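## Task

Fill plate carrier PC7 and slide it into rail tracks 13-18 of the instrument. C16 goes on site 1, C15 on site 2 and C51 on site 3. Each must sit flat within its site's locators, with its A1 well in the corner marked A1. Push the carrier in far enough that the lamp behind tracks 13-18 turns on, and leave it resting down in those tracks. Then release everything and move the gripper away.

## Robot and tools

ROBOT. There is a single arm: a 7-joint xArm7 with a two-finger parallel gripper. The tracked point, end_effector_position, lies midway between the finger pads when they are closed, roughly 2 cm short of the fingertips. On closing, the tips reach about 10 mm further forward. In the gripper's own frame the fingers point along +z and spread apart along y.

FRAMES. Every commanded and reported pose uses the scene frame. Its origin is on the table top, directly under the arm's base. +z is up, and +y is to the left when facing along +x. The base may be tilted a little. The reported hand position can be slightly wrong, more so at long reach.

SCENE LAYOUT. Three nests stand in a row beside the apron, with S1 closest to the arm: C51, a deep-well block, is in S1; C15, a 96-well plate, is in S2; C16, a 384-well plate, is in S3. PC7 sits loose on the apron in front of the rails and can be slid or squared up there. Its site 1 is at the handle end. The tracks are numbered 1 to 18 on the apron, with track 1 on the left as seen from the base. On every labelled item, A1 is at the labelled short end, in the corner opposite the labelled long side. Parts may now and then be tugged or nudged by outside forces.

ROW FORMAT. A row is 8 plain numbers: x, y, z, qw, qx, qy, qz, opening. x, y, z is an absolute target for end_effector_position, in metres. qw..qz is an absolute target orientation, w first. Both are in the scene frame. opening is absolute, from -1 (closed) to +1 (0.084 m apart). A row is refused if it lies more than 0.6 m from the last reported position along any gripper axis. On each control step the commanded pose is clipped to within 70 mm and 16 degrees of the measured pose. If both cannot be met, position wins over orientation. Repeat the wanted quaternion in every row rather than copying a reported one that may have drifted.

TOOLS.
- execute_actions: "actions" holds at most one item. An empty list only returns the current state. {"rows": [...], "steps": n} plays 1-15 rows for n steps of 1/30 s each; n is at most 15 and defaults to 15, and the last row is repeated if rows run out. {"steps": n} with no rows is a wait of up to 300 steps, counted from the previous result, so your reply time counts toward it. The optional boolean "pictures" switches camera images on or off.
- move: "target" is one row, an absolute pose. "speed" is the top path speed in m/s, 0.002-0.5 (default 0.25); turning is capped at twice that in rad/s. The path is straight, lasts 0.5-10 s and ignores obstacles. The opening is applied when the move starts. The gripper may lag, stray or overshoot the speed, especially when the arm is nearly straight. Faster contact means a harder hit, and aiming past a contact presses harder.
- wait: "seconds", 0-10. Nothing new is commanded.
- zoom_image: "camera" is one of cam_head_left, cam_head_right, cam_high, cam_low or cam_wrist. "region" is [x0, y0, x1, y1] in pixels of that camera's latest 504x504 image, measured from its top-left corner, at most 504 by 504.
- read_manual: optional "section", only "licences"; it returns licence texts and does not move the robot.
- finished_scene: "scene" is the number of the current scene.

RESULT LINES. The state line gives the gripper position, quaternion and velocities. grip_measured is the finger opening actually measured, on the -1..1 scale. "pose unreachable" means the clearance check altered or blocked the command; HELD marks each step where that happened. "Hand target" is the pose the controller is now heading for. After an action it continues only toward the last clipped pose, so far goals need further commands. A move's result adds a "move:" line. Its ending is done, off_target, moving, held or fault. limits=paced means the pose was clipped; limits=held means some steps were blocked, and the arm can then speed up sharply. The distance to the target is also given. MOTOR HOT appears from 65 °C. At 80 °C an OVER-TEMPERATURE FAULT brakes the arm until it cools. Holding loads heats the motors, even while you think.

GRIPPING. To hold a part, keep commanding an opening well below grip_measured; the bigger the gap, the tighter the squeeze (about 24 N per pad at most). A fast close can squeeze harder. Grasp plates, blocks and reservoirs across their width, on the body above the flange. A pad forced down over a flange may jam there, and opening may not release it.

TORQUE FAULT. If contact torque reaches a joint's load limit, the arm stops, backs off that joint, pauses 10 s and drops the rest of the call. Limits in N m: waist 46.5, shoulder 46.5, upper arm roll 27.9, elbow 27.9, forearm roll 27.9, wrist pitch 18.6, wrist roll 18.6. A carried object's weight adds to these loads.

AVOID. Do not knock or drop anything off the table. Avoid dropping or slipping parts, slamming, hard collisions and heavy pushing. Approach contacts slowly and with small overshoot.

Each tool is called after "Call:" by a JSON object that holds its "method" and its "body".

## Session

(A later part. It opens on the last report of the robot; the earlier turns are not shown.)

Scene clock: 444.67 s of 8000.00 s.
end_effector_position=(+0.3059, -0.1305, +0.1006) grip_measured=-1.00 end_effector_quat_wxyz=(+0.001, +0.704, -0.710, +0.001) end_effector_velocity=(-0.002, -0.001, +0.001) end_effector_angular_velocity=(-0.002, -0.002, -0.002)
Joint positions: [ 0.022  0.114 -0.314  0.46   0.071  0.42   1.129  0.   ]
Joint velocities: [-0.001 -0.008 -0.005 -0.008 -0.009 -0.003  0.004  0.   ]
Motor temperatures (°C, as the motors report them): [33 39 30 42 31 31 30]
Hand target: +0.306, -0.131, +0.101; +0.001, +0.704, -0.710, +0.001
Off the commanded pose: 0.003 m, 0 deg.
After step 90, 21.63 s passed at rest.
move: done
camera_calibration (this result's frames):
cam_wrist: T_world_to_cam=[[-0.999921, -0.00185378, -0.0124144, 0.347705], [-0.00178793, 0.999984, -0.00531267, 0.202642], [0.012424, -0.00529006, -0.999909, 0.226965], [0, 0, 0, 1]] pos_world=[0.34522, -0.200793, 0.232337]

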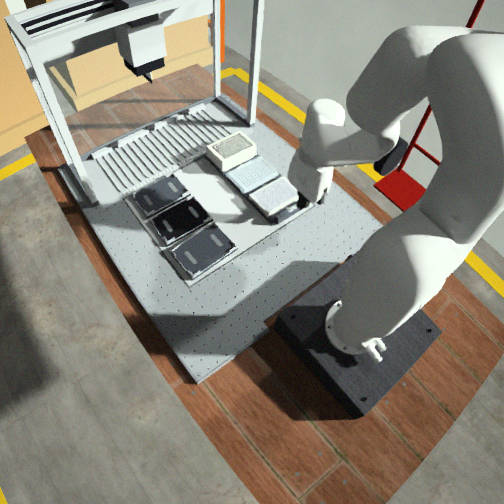

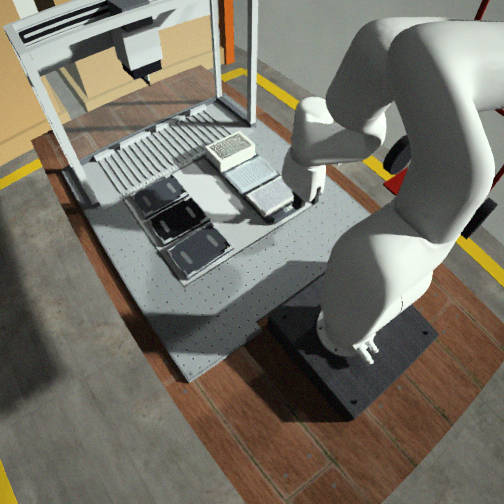

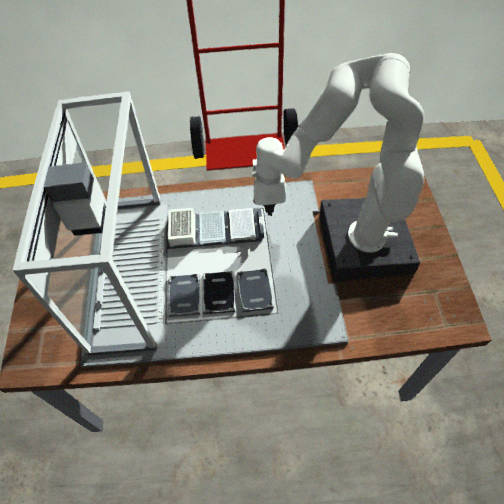

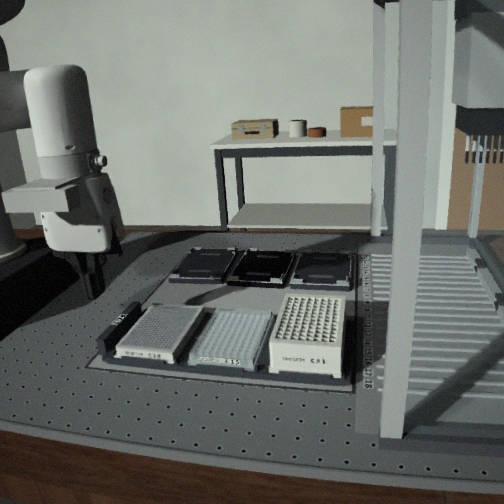

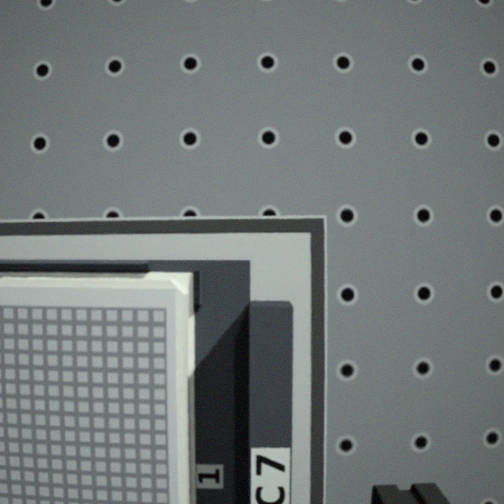

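Call:
{"method": "move", "body": {"target": [0.306,-0.1303,0.050,0,-0.7043,0.7099,0,-1.0], "speed": 0.06}}

Call:
{"method": "move", "body": {"target": [0.3175,-0.1303,0.050,0,-0.7043,0.7099,0,-1.0], "speed": 0.008}}

Scene clock: 459.30 s of 8000.00 s.
end_effector_position=(+0.3060, -0.1302, +0.0502) grip_measured=-1.00 end_effector_quat_wxyz=(+0.000, +0.704, -0.710, +0.000) end_effector_velocity=(+0.001, -0.000, -0.002) end_effector_angular_velocity=(+0.002, -0.003, -0.000)
Joint positions: [-0.037  0.308 -0.213  0.477  0.263  0.252  0.987  0.   ]
Joint velocities: [-0.013  0.008  0.013  0.002  0.013 -0.008 -0.013  0.   ]
Motor temperatures (°C, as the motors report them): [33 38 30 41 31 31 30]
Hand target: +0.306, -0.130, +0.050; -0.000, +0.704, -0.710, -0.000
Off the commanded pose: 0.000 m, 0 deg.
After step 90, 10.30 s passed at rest.
move: done
camera_calibration (this result's frames):
cam_wrist: T_world_to_cam=[[-0.999922, -0.0012664, -0.0124234, 0.347232], [-0.00124522, 0.999998, -0.00171235, 0.201815], [0.0124255, -0.00169675, -0.999921, 0.177045], [0, 0, 0, 1]] pos_world=[0.345256, -0.201074, 0.18169]

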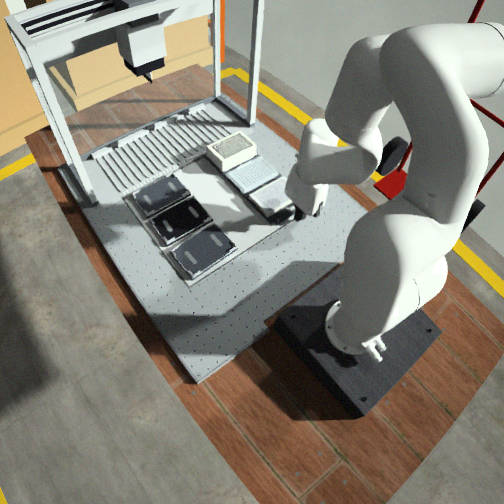

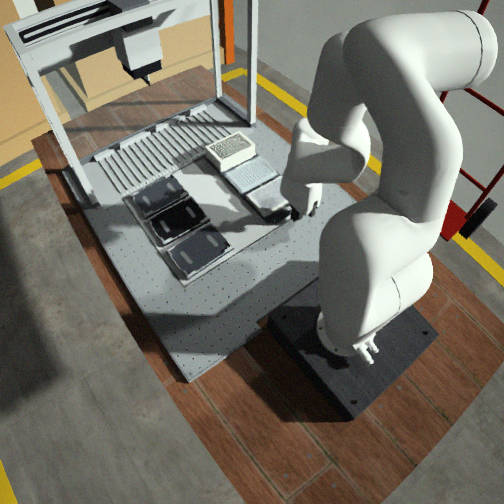

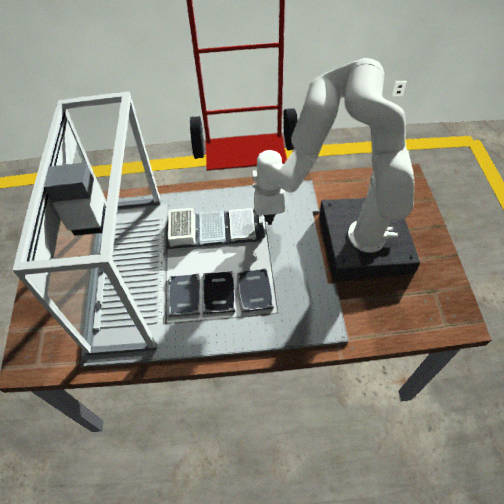

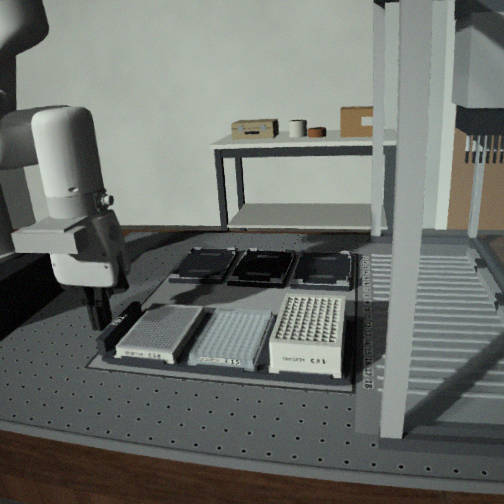

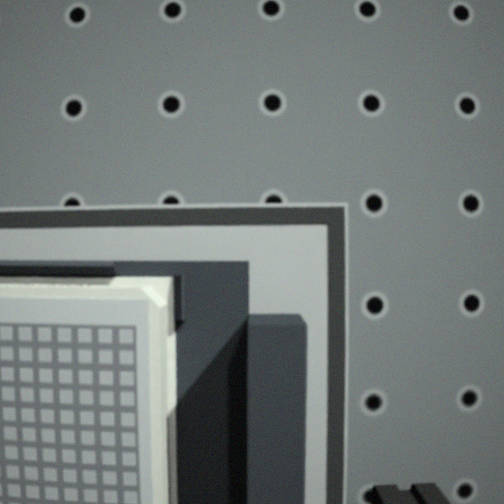

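Scene clock: 460.97 s of 8000.00 s.
end_effector_position=(+0.3159, -0.1301, +0.0494) grip_measured=-1.00 end_effector_quat_wxyz=(+0.001, +0.704, -0.710, -0.001) end_effector_velocity=(+0.001, +0.001, -0.001) end_effector_angular_velocity=(+0.001, +0.003, +0.002)
Joint positions: [-0.032  0.33  -0.21   0.511  0.264  0.268  0.998  0.   ]
Joint velocities: [ 0.003  0.005  0.     0.006 -0.     0.005  0.002  0.   ]
Motor temperatures (°C, as the motors report them): [33 38 30 41 31 31 30]
Hand target: +0.318, -0.130, +0.050; -0.000, +0.704, -0.710, -0.000
Off the commanded pose: 0.002 m, 0 deg.
move: done
camera_calibration (this result's frames):
cam_wrist: T_world_to_cam=[[-0.999953, -0.000588538, -0.0097183, 0.357161], [-0.000584181, 1, -0.000451169, 0.201388], [0.00971856, -0.000445471, -0.999953, 0.177155], [0, 0, 0, 1]] pos_world=[0.35554, -0.201099, 0.180709]

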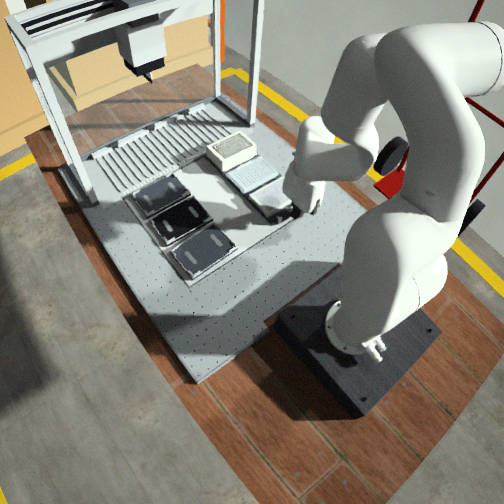

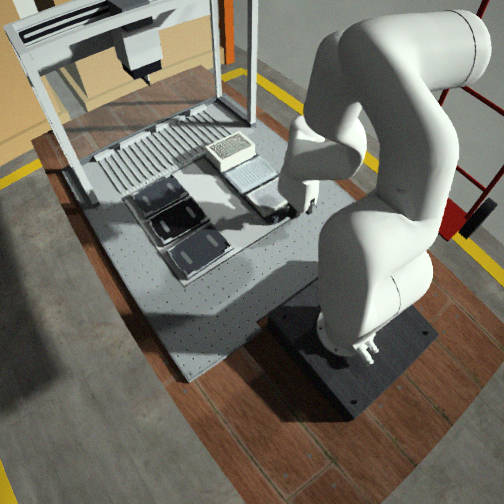

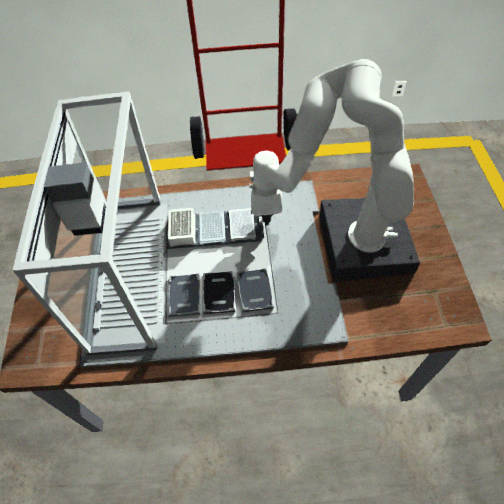

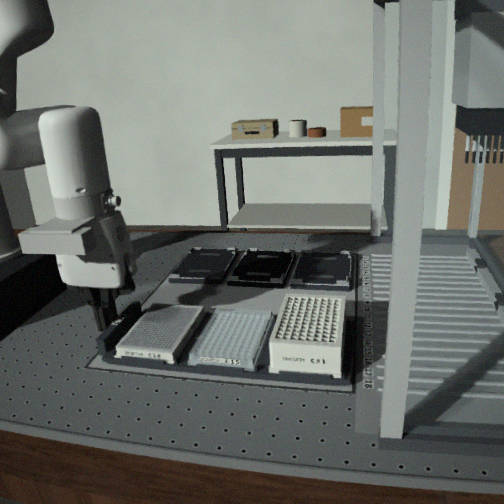

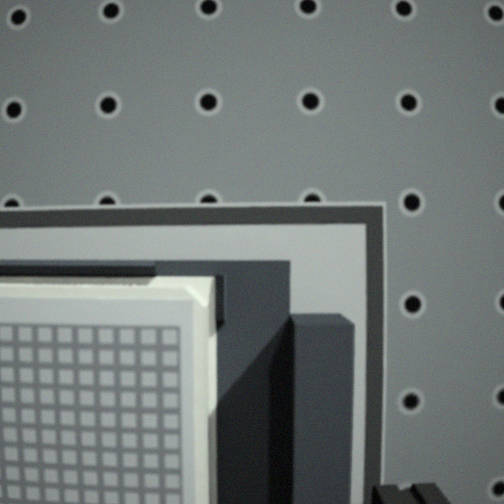

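Contact at x≈0.316. Now push with steering.

Call:
{"method": "move", "body": {"target": [0.341,-0.1325,0.050,0,-0.70741,0.70680,0,-1.0], "speed": 0.012}}

Scene clock: 465.10 s of 8000.00 s.
end_effector_position=(+0.3408, -0.1323, +0.0500) grip_measured=-1.00 end_effector_quat_wxyz=(-0.000, +0.707, -0.707, -0.000) end_effector_velocity=(+0.001, -0.000, -0.000) end_effector_angular_velocity=(+0.002, +0.002, -0.001)
Joint positions: [-0.025  0.375 -0.203  0.592  0.26   0.303  1.009  0.   ]
Joint velocities: [-0.     0.004 -0.     0.007  0.     0.007  0.001  0.   ]
Motor temperatures (°C, as the motors report them): [33 38 30 41 31 31 30]
Hand target: +0.341, -0.132, +0.050; -0.000, +0.707, -0.707, -0.000
Off the commanded pose: 0.000 m, 0 deg.
move: done
camera_calibration (this result's frames):
cam_wrist: T_world_to_cam=[[-0.999868, -0.0102954, -0.0125867, 0.380878], [-0.0102795, 0.999946, -0.00133445, 0.206917], [0.0125997, -0.00120489, -0.99992, 0.176391], [0, 0, 0, 1]] pos_world=[0.380732, -0.202772, 0.181447]

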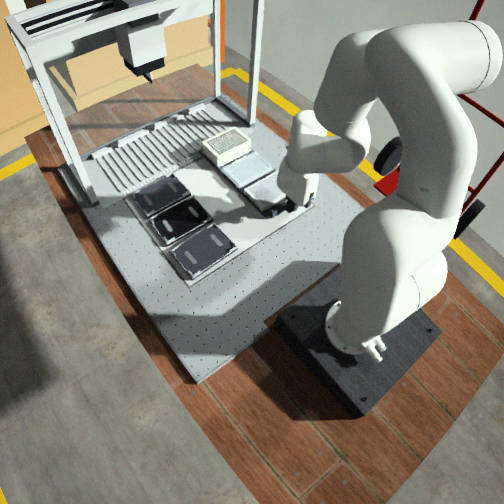

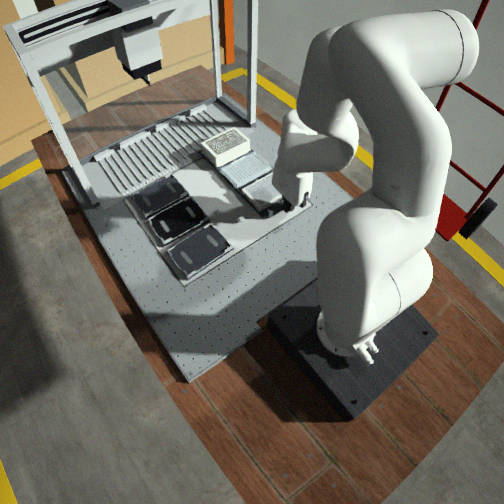

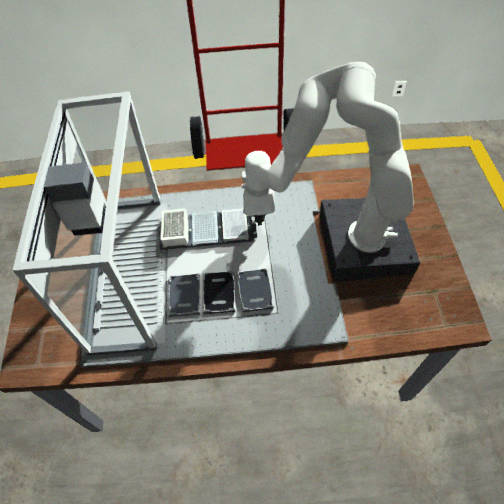

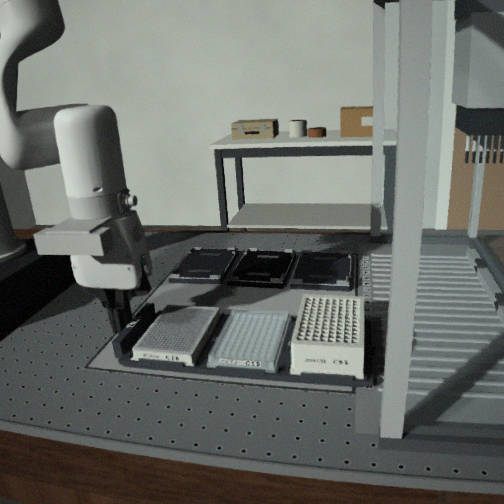

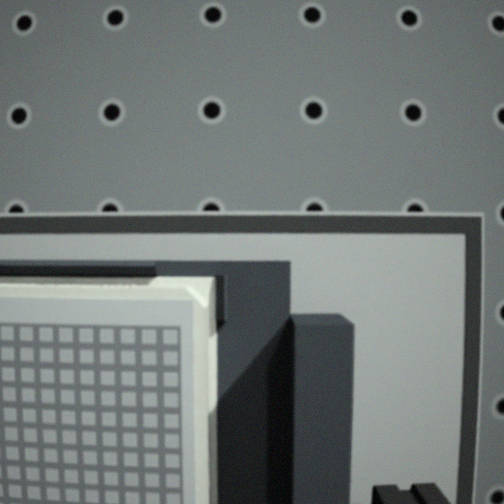

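Call:
{"method": "zoom_image", "body": {"camera": "cam_wrist", "region": [0, 190, 320, 300]}}

Call:
{"method": "zoom_image", "body": {"camera": "cam_low", "region": [300, 320, 420, 410]}}

Call:
{"method": "zoom_image", "body": {"camera": "cam_head_left", "region": [150, 90, 270, 190]}}

Region (0, 190, 320, 300) of cam_wrist's 504x504 image, scaled by 1.575, with more detail than that image has; it fills the top 173 rows of this view, and the rest is white.

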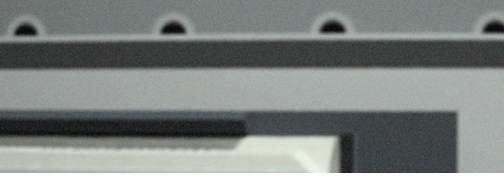

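Region (300, 320, 420, 410) of cam_low's 504x504 image, scaled by 4.200, with more detail than that image has; it fills the top 378 rows of this view, and the rest is white.

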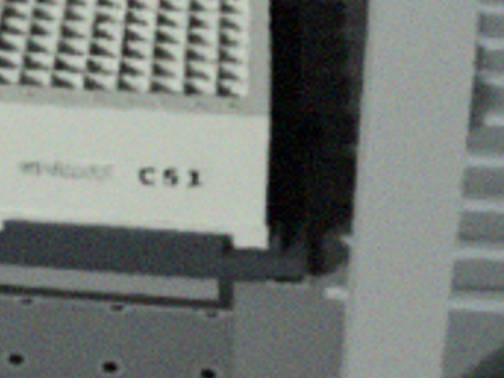

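Region (150, 90, 270, 190) of cam_head_left's 504x504 image, scaled by 4.200, with more detail than that image has.

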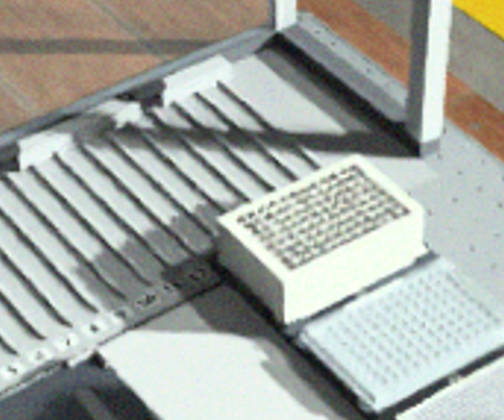

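Call:
{"method": "move", "body": {"target": [0.385,-0.1325,0.050,0,-0.70803,0.70618,0,-1.0], "speed": 0.015}}

Scene clock: 479.93 s of 8000.00 s.
end_effector_position=(+0.3848, -0.1321, +0.0500) grip_measured=-1.00 end_effector_quat_wxyz=(-0.000, +0.708, -0.706, -0.000) end_effector_velocity=(+0.002, +0.000, +0.000) end_effector_angular_velocity=(+0.000, +0.000, -0.000)
Joint positions: [-0.006  0.458 -0.196  0.741  0.255  0.37   1.049  0.   ]
Joint velocities: [ 0.001  0.003  0.     0.007 -0.     0.004  0.002  0.   ]
Motor temperatures (°C, as the motors report them): [33 37 30 41 31 31 30]
Hand target: +0.385, -0.132, +0.050; -0.000, +0.708, -0.706, -0.000
Off the commanded pose: 0.000 m, 0 deg.
After step 90, 8.60 s passed at rest.
move: done
camera_calibration (this result's frames):
cam_wrist: T_world_to_cam=[[-0.999847, -0.0120893, -0.0126079, 0.424622], [-0.0120762, 0.999926, -0.00111272, 0.207905], [0.0126204, -0.00096029, -0.99992, 0.175836], [0, 0, 0, 1]] pos_world=[0.424848, -0.202588, 0.181407]

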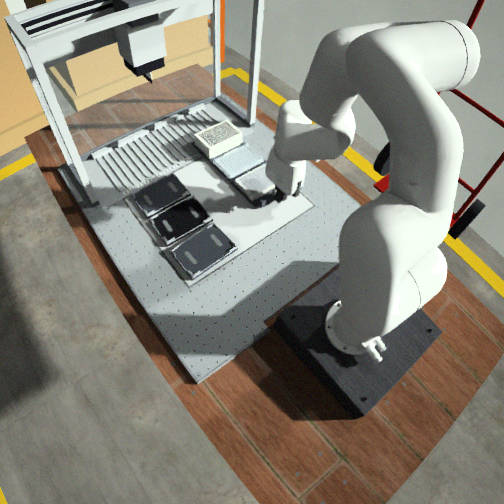

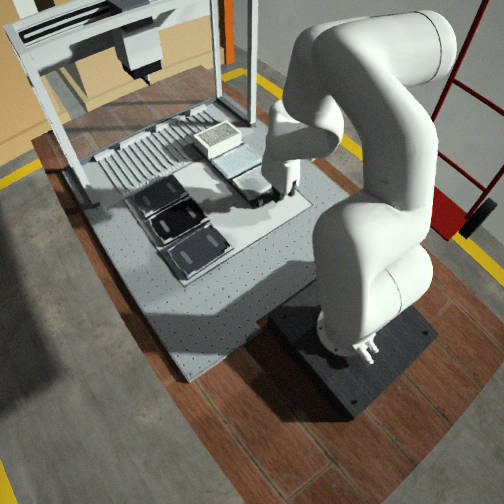

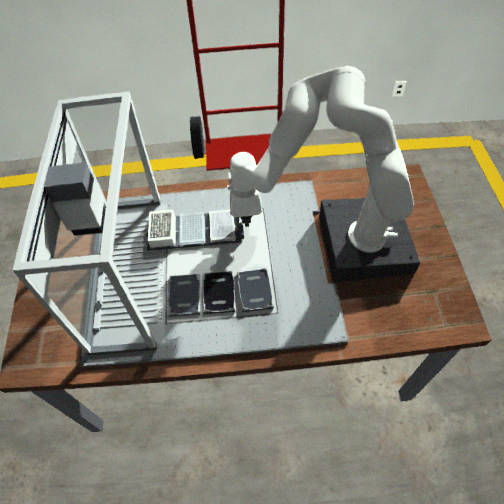

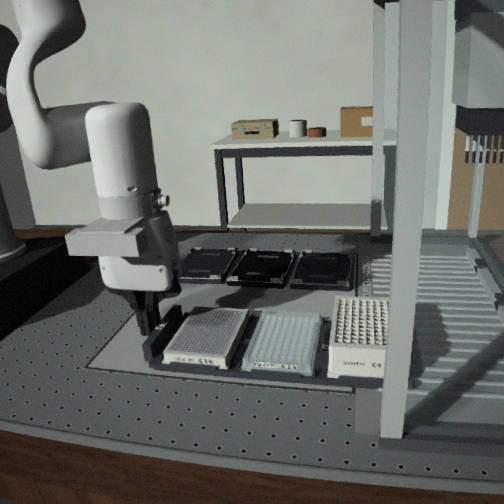

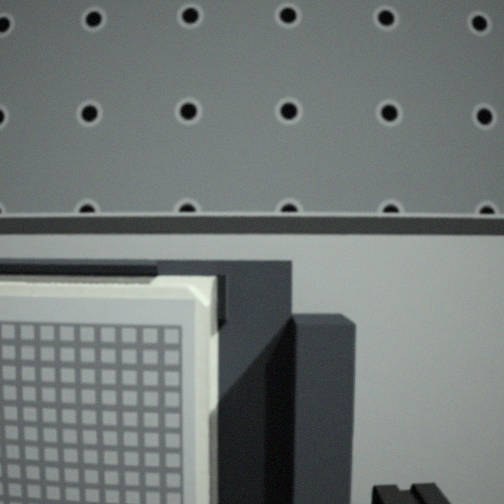

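Call:
{"method": "zoom_image", "body": {"camera": "cam_high", "region": [70, 190, 250, 340]}}

Call:
{"method": "zoom_image", "body": {"camera": "cam_low", "region": [340, 240, 504, 420]}}

Region (70, 190, 250, 340) of cam_high's 504x504 image, scaled by 2.800, with more detail than that image has.

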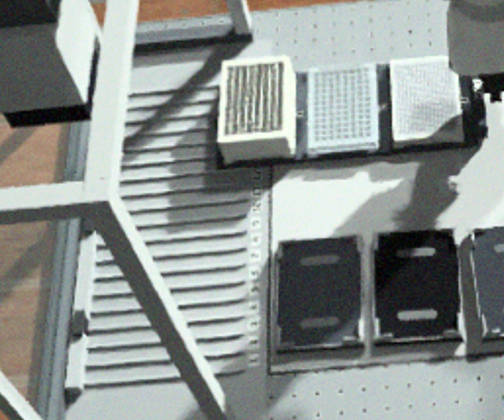

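Region (340, 240, 504, 420) of cam_low's 504x504 image, scaled by 2.800, with more detail than that image has; it fills the left 459 columns of this view, and the rest is white.

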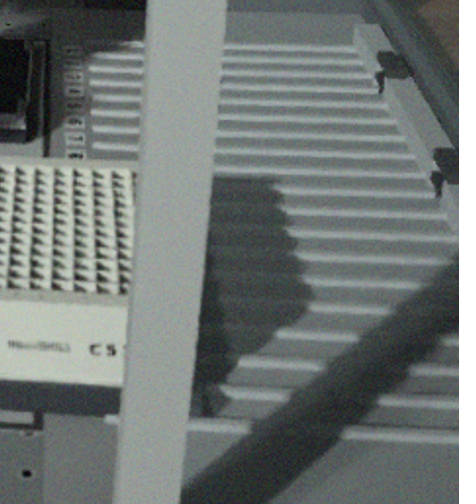

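Call:
{"method": "move", "body": {"target": [0.505,-0.1316,0.0505,0,-0.70803,0.70618,0,-1.0], "speed": 0.035}}

Scene clock: 489.13 s of 8000.00 s.
end_effector_position=(+0.5047, -0.1306, +0.0500) grip_measured=-1.00 end_effector_quat_wxyz=(-0.000, +0.708, -0.706, -0.001) end_effector_velocity=(+0.000, +0.000, +0.000) end_effector_angular_velocity=(-0.000, +0.001, +0.001)
Joint positions: [ 0.02   0.707 -0.183  1.199  0.235  0.582  1.151  0.   ]
Joint velocities: [ 0.001  0.001 -0.     0.002 -0.001  0.002  0.001  0.   ]
Motor temperatures (°C, as the motors report them): [33 38 30 41 31 31 30]
Hand target: +0.505, -0.131, +0.050; -0.001, +0.708, -0.706, -0.000
Off the commanded pose: 0.001 m, 0 deg.
After step 90, 2.23 s passed at rest.
move: done
camera_calibration (this result's frames):
cam_wrist: T_world_to_cam=[[-0.999854, -0.011979, -0.0121668, 0.544553], [-0.0119776, 0.999928, -0.000186109, 0.207748], [0.0121681, -0.000040353, -0.999926, 0.174702], [0, 0, 0, 1]] pos_world=[0.544836, -0.201203, 0.181353]

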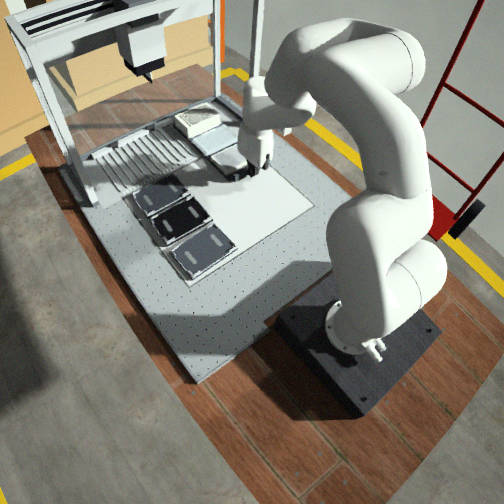

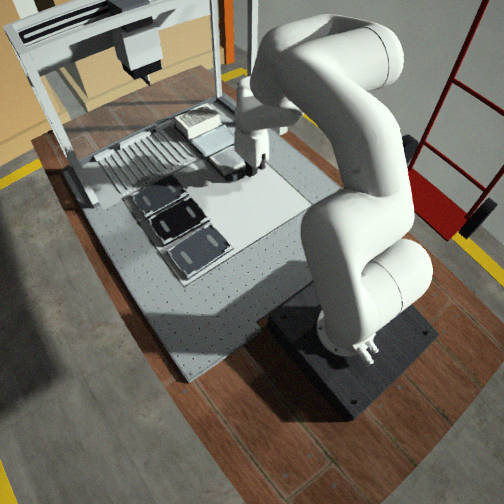

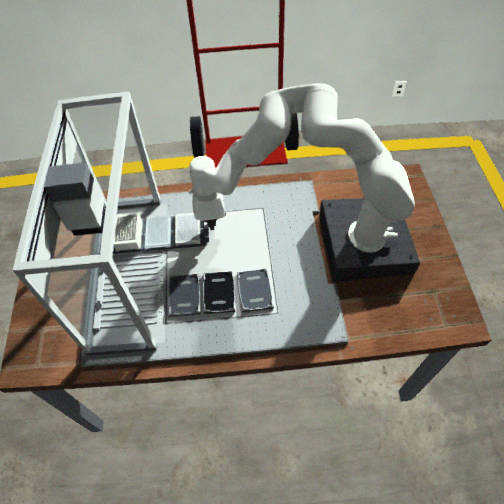

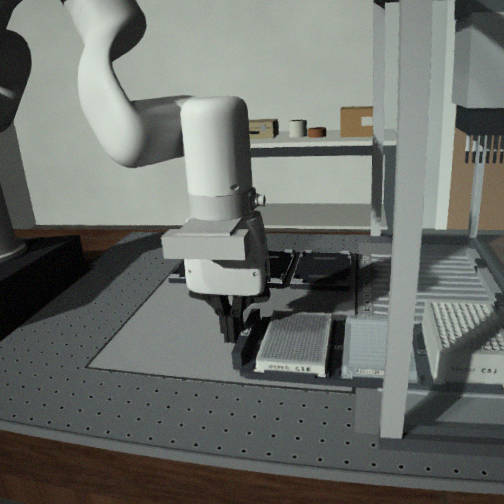

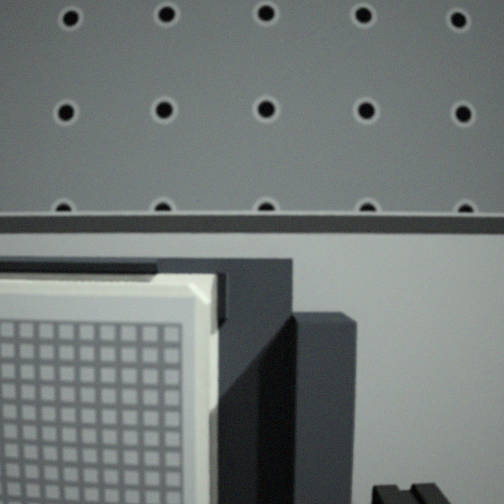

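Call:
{"method": "zoom_image", "body": {"camera": "cam_head_left", "region": [130, 80, 250, 170]}}

Call:
{"method": "zoom_image", "body": {"camera": "cam_high", "region": [70, 190, 190, 290]}}

Region (130, 80, 250, 170) of cam_head_left's 504x504 image, scaled by 4.200, with more detail than that image has; it fills the top 378 rows of this view, and the rest is white.

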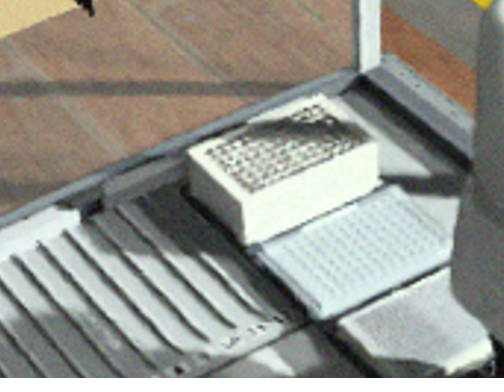

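Region (70, 190, 190, 290) of cam_high's 504x504 image, scaled by 4.200, with more detail than that image has.

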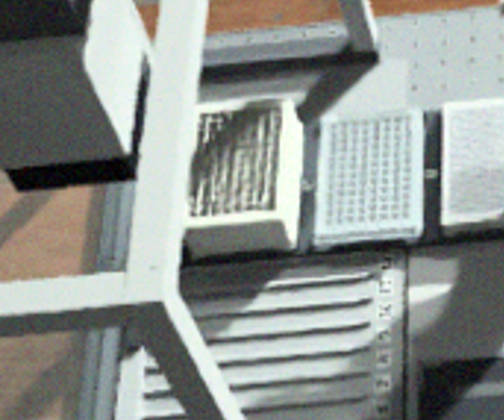

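Call:
{"method": "move", "body": {"target": [0.513,-0.1306,0.0505,0,-0.70803,0.70618,0,-1.0], "speed": 0.008}}

Scene clock: 494.97 s of 8000.00 s.
end_effector_position=(+0.5129, -0.1305, +0.0505) grip_measured=-1.00 end_effector_quat_wxyz=(-0.000, +0.708, -0.706, +0.000) end_effector_velocity=(+0.001, +0.001, -0.000) end_effector_angular_velocity=(-0.000, +0.004, +0.002)
Joint positions: [ 0.022  0.725 -0.183  1.233  0.233  0.598  1.158  0.   ]
Joint velocities: [ 0.002  0.005 -0.     0.009 -0.002  0.007  0.002  0.   ]
Motor temperatures (°C, as the motors report them): [33 38 30 41 31 31 30]
Hand target: +0.513, -0.131, +0.050; -0.000, +0.708, -0.706, -0.000
Off the commanded pose: 0.000 m, 0 deg.
After step 110, 0.93 s passed at rest.
move: done
camera_calibration (this result's frames):
cam_wrist: T_world_to_cam=[[-0.999845, -0.0122552, -0.0126544, 0.552665], [-0.0122379, 0.999924, -0.00143881, 0.207914], [0.0126711, -0.00128372, -0.999919, 0.174705], [0, 0, 0, 1]] pos_world=[0.55291, -0.200901, 0.181984]

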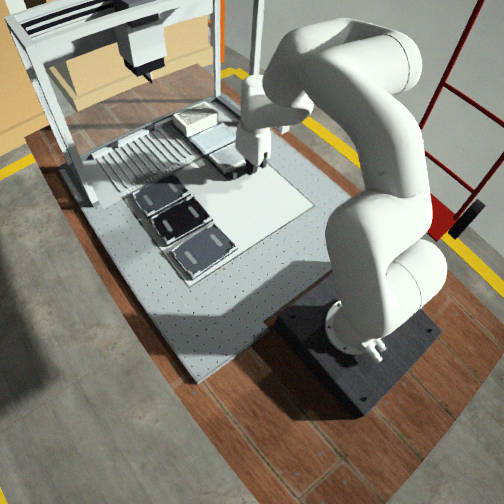

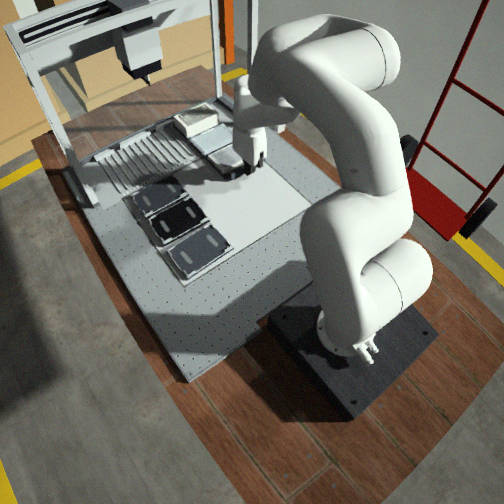

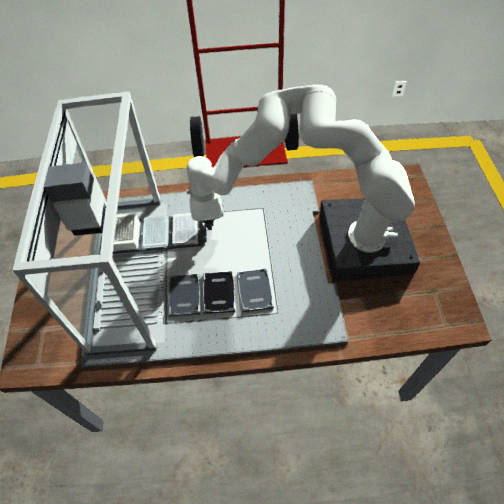

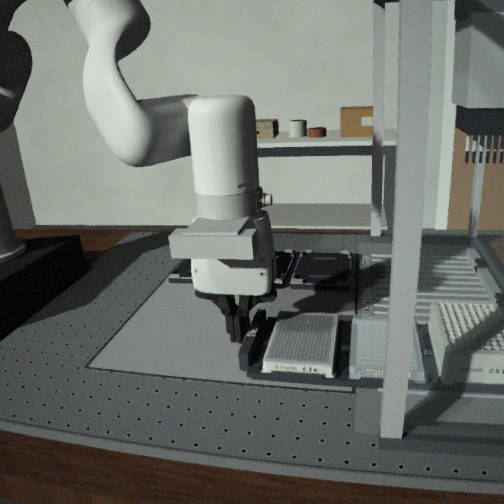

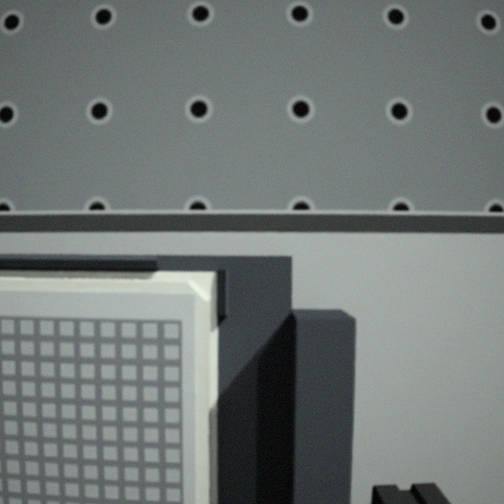

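Call:
{"method": "move", "body": {"target": [0.518,-0.1305,0.0505,0,-0.70803,0.70618,0,-1.0], "speed": 0.006}}

Scene clock: 498.53 s of 8000.00 s.
end_effector_position=(+0.5179, -0.1305, +0.0506) grip_measured=-1.00 end_effector_quat_wxyz=(-0.000, +0.708, -0.706, +0.000) end_effector_velocity=(+0.001, -0.000, -0.000) end_effector_angular_velocity=(-0.000, +0.001, -0.001)
Joint positions: [ 0.023  0.736 -0.183  1.255  0.232  0.608  1.162  0.   ]
Joint velocities: [-0.     0.005  0.     0.007 -0.     0.003  0.001  0.   ]
Motor temperatures (°C, as the motors report them): [33 38 30 42 31 31 30]
Hand target: +0.518, -0.130, +0.050; -0.000, +0.708, -0.706, -0.000
Off the commanded pose: 0.000 m, 0 deg.
move: done
camera_calibration (this result's frames):
cam_wrist: T_world_to_cam=[[-0.999847, -0.0120733, -0.0126511, 0.557721], [-0.0120544, 0.999926, -0.00156745, 0.20793], [0.0126691, -0.0014147, -0.999919, 0.174714], [0, 0, 0, 1]] pos_world=[0.557929, -0.200934, 0.182082]

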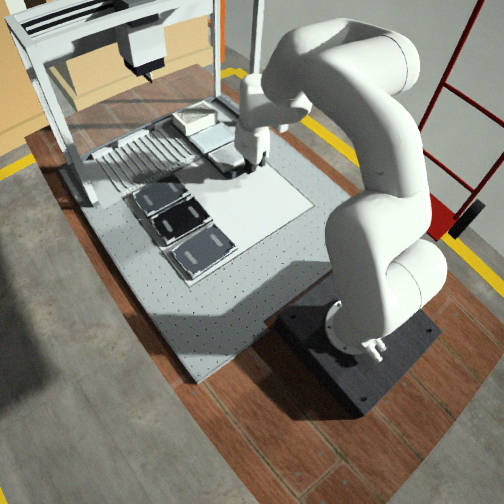

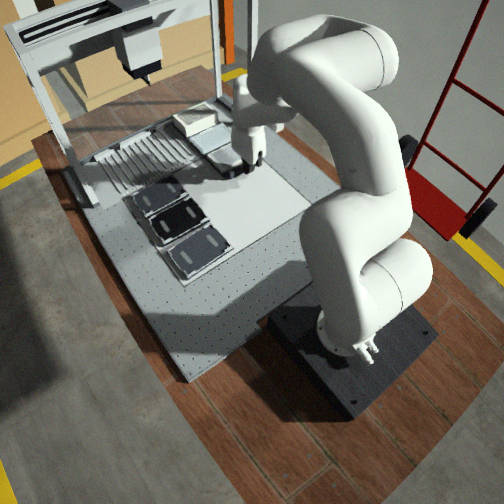

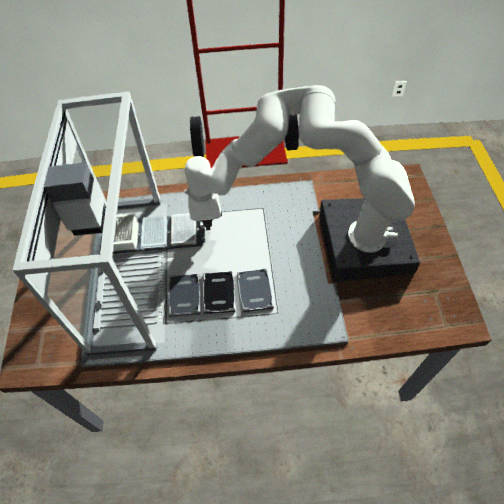

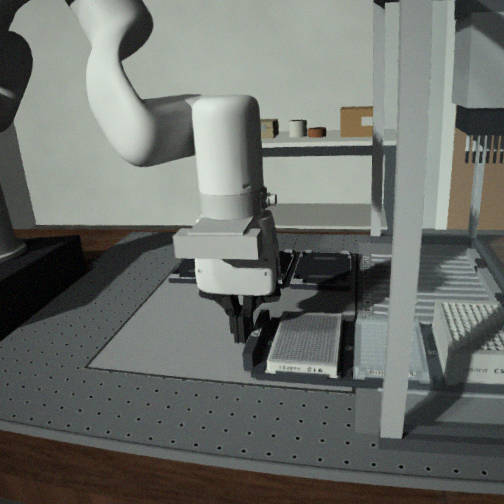

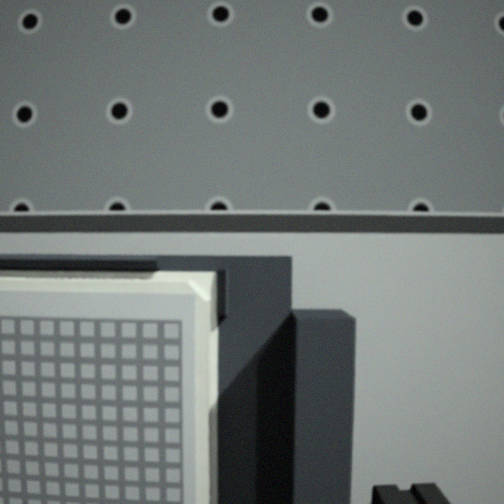

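Call:
{"method": "execute_actions", "body": {"actions": [{"rows": [[0.5183,-0.1305,0.0505,0,-0.70803,0.70618,0,-1],[0.5186,-0.1305,0.0505,0,-0.70803,0.70618,0,-1],[0.5189,-0.1305,0.0505,0,-0.70803,0.70618,0,-1],[0.5192,-0.1305,0.0505,0,-0.70803,0.70618,0,-1],[0.5195,-0.1305,0.0505,0,-0.70803,0.70618,0,-1],[0.5198,-0.1305,0.0505,0,-0.70803,0.70618,0,-1],[0.5201,-0.1305,0.0505,0,-0.70803,0.70618,0,-1],[0.5204,-0.1305,0.0505,0,-0.70803,0.70618,0,-1],[0.5207,-0.1305,0.0505,0,-0.70803,0.70618,0,-1],[0.5210,-0.1305,0.0505,0,-0.70803,0.70618,0,-1],[0.5213,-0.1305,0.0505,0,-0.70803,0.70618,0,-1],[0.5216,-0.1305,0.0505,0,-0.70803,0.70618,0,-1]], "steps": 15}], "pictures": false}}

Scene clock: 502.57 s of 8000.00 s.
end_effector_position=(+0.5210, -0.1305, +0.0505) grip_measured=-1.00 end_effector_quat_wxyz=(-0.000, +0.708, -0.706, +0.000) end_effector_velocity=(+0.008, +0.001, +0.000) end_effector_angular_velocity=(-0.000, -0.003, +0.003)
Joint positions: [ 0.023  0.744 -0.183  1.269  0.232  0.614  1.165  0.   ]
Joint velocities: [ 0.002  0.016  0.002  0.029 -0.001  0.01   0.005  0.   ]
Motor temperatures (°C, as the motors report them): [33 38 30 42 31 31 30]
Hand target: +0.522, -0.130, +0.050; -0.000, +0.708, -0.706, -0.000
Off the commanded pose: 0.001 m, 0 deg.
Steps of this call (steps 1 to 90: nothing new was sent; then 0.53 s passed at rest; steps 91 to 105: all 15 steps of this action). Readings (end_effector_position):
91: (+0.5180, -0.1305, +0.0505)
92: (+0.5180, -0.1305, +0.0505)
94: (+0.5181, -0.1305, +0.0505)
98: (+0.5190, -0.1304, +0.0505)
105: the state above

Call:
{"method": "move", "body": {"target": [0.5255,-0.1305,0.0505,0,-0.70803,0.70618,0,-1.0], "speed": 0.006}}

Scene clock: 505.03 s of 8000.00 s.
end_effector_position=(+0.5250, -0.1305, +0.0504) grip_measured=-1.00 end_effector_quat_wxyz=(+0.000, +0.708, -0.706, -0.000) end_effector_velocity=(+0.001, +0.001, +0.000) end_effector_angular_velocity=(+0.001, +0.002, +0.001)
Joint positions: [ 0.023  0.754 -0.182  1.288  0.231  0.624  1.168  0.   ]
Joint velocities: [ 0.     0.002  0.001  0.006 -0.001  0.005  0.001  0.   ]
Motor temperatures (°C, as the motors report them): [33 38 30 42 31 31 30]
Hand target: +0.525, -0.130, +0.050; -0.000, +0.708, -0.706, -0.000
Off the commanded pose: 0.000 m, 0 deg.
move: done
camera_calibration (this result's frames):
cam_wrist: T_world_to_cam=[[-0.999859, -0.012008, -0.0117126, 0.56482], [-0.0119937, 0.999927, -0.00129512, 0.207915], [0.0117273, -0.00115446, -0.999931, 0.17496], [0, 0, 0, 1]] pos_world=[0.565182, -0.200915, 0.181833]

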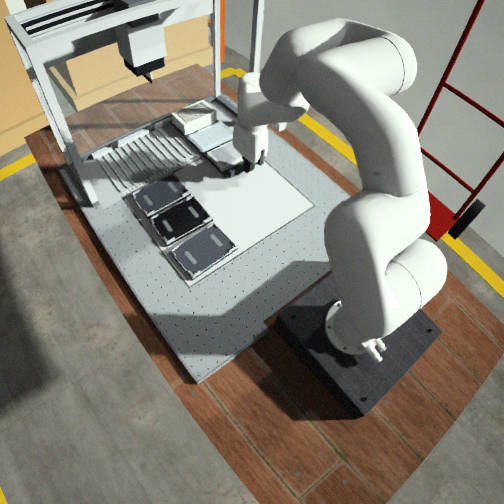

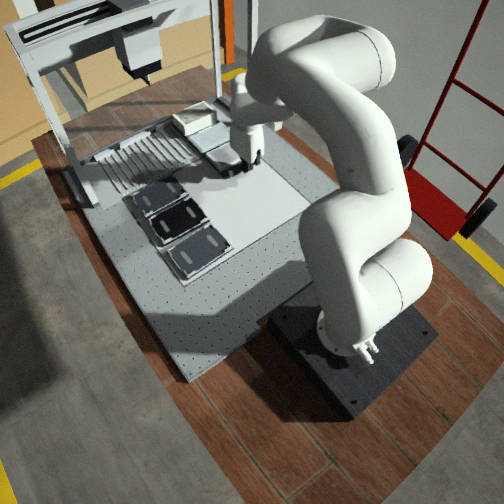

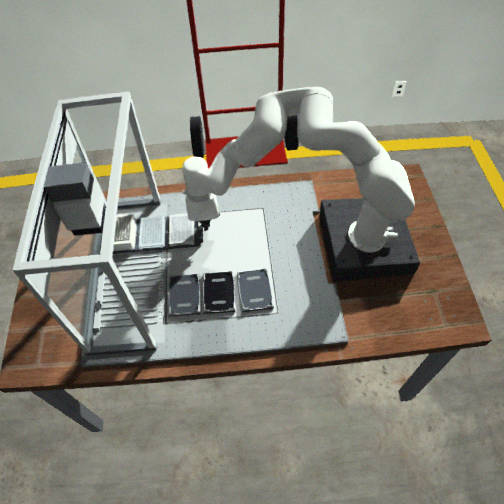

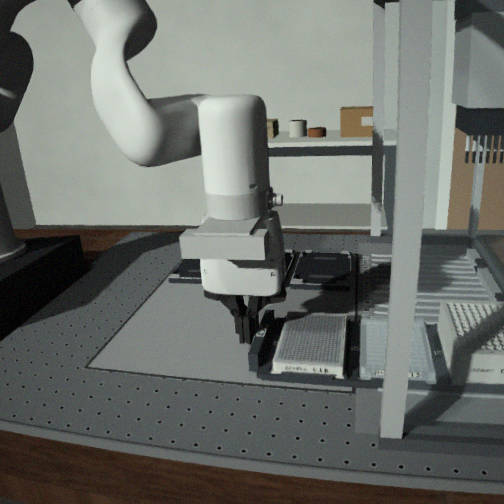

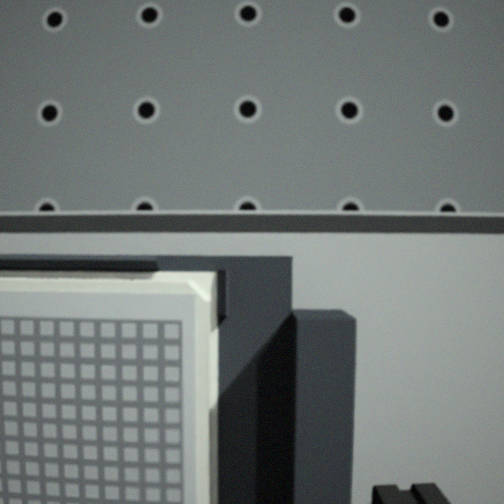

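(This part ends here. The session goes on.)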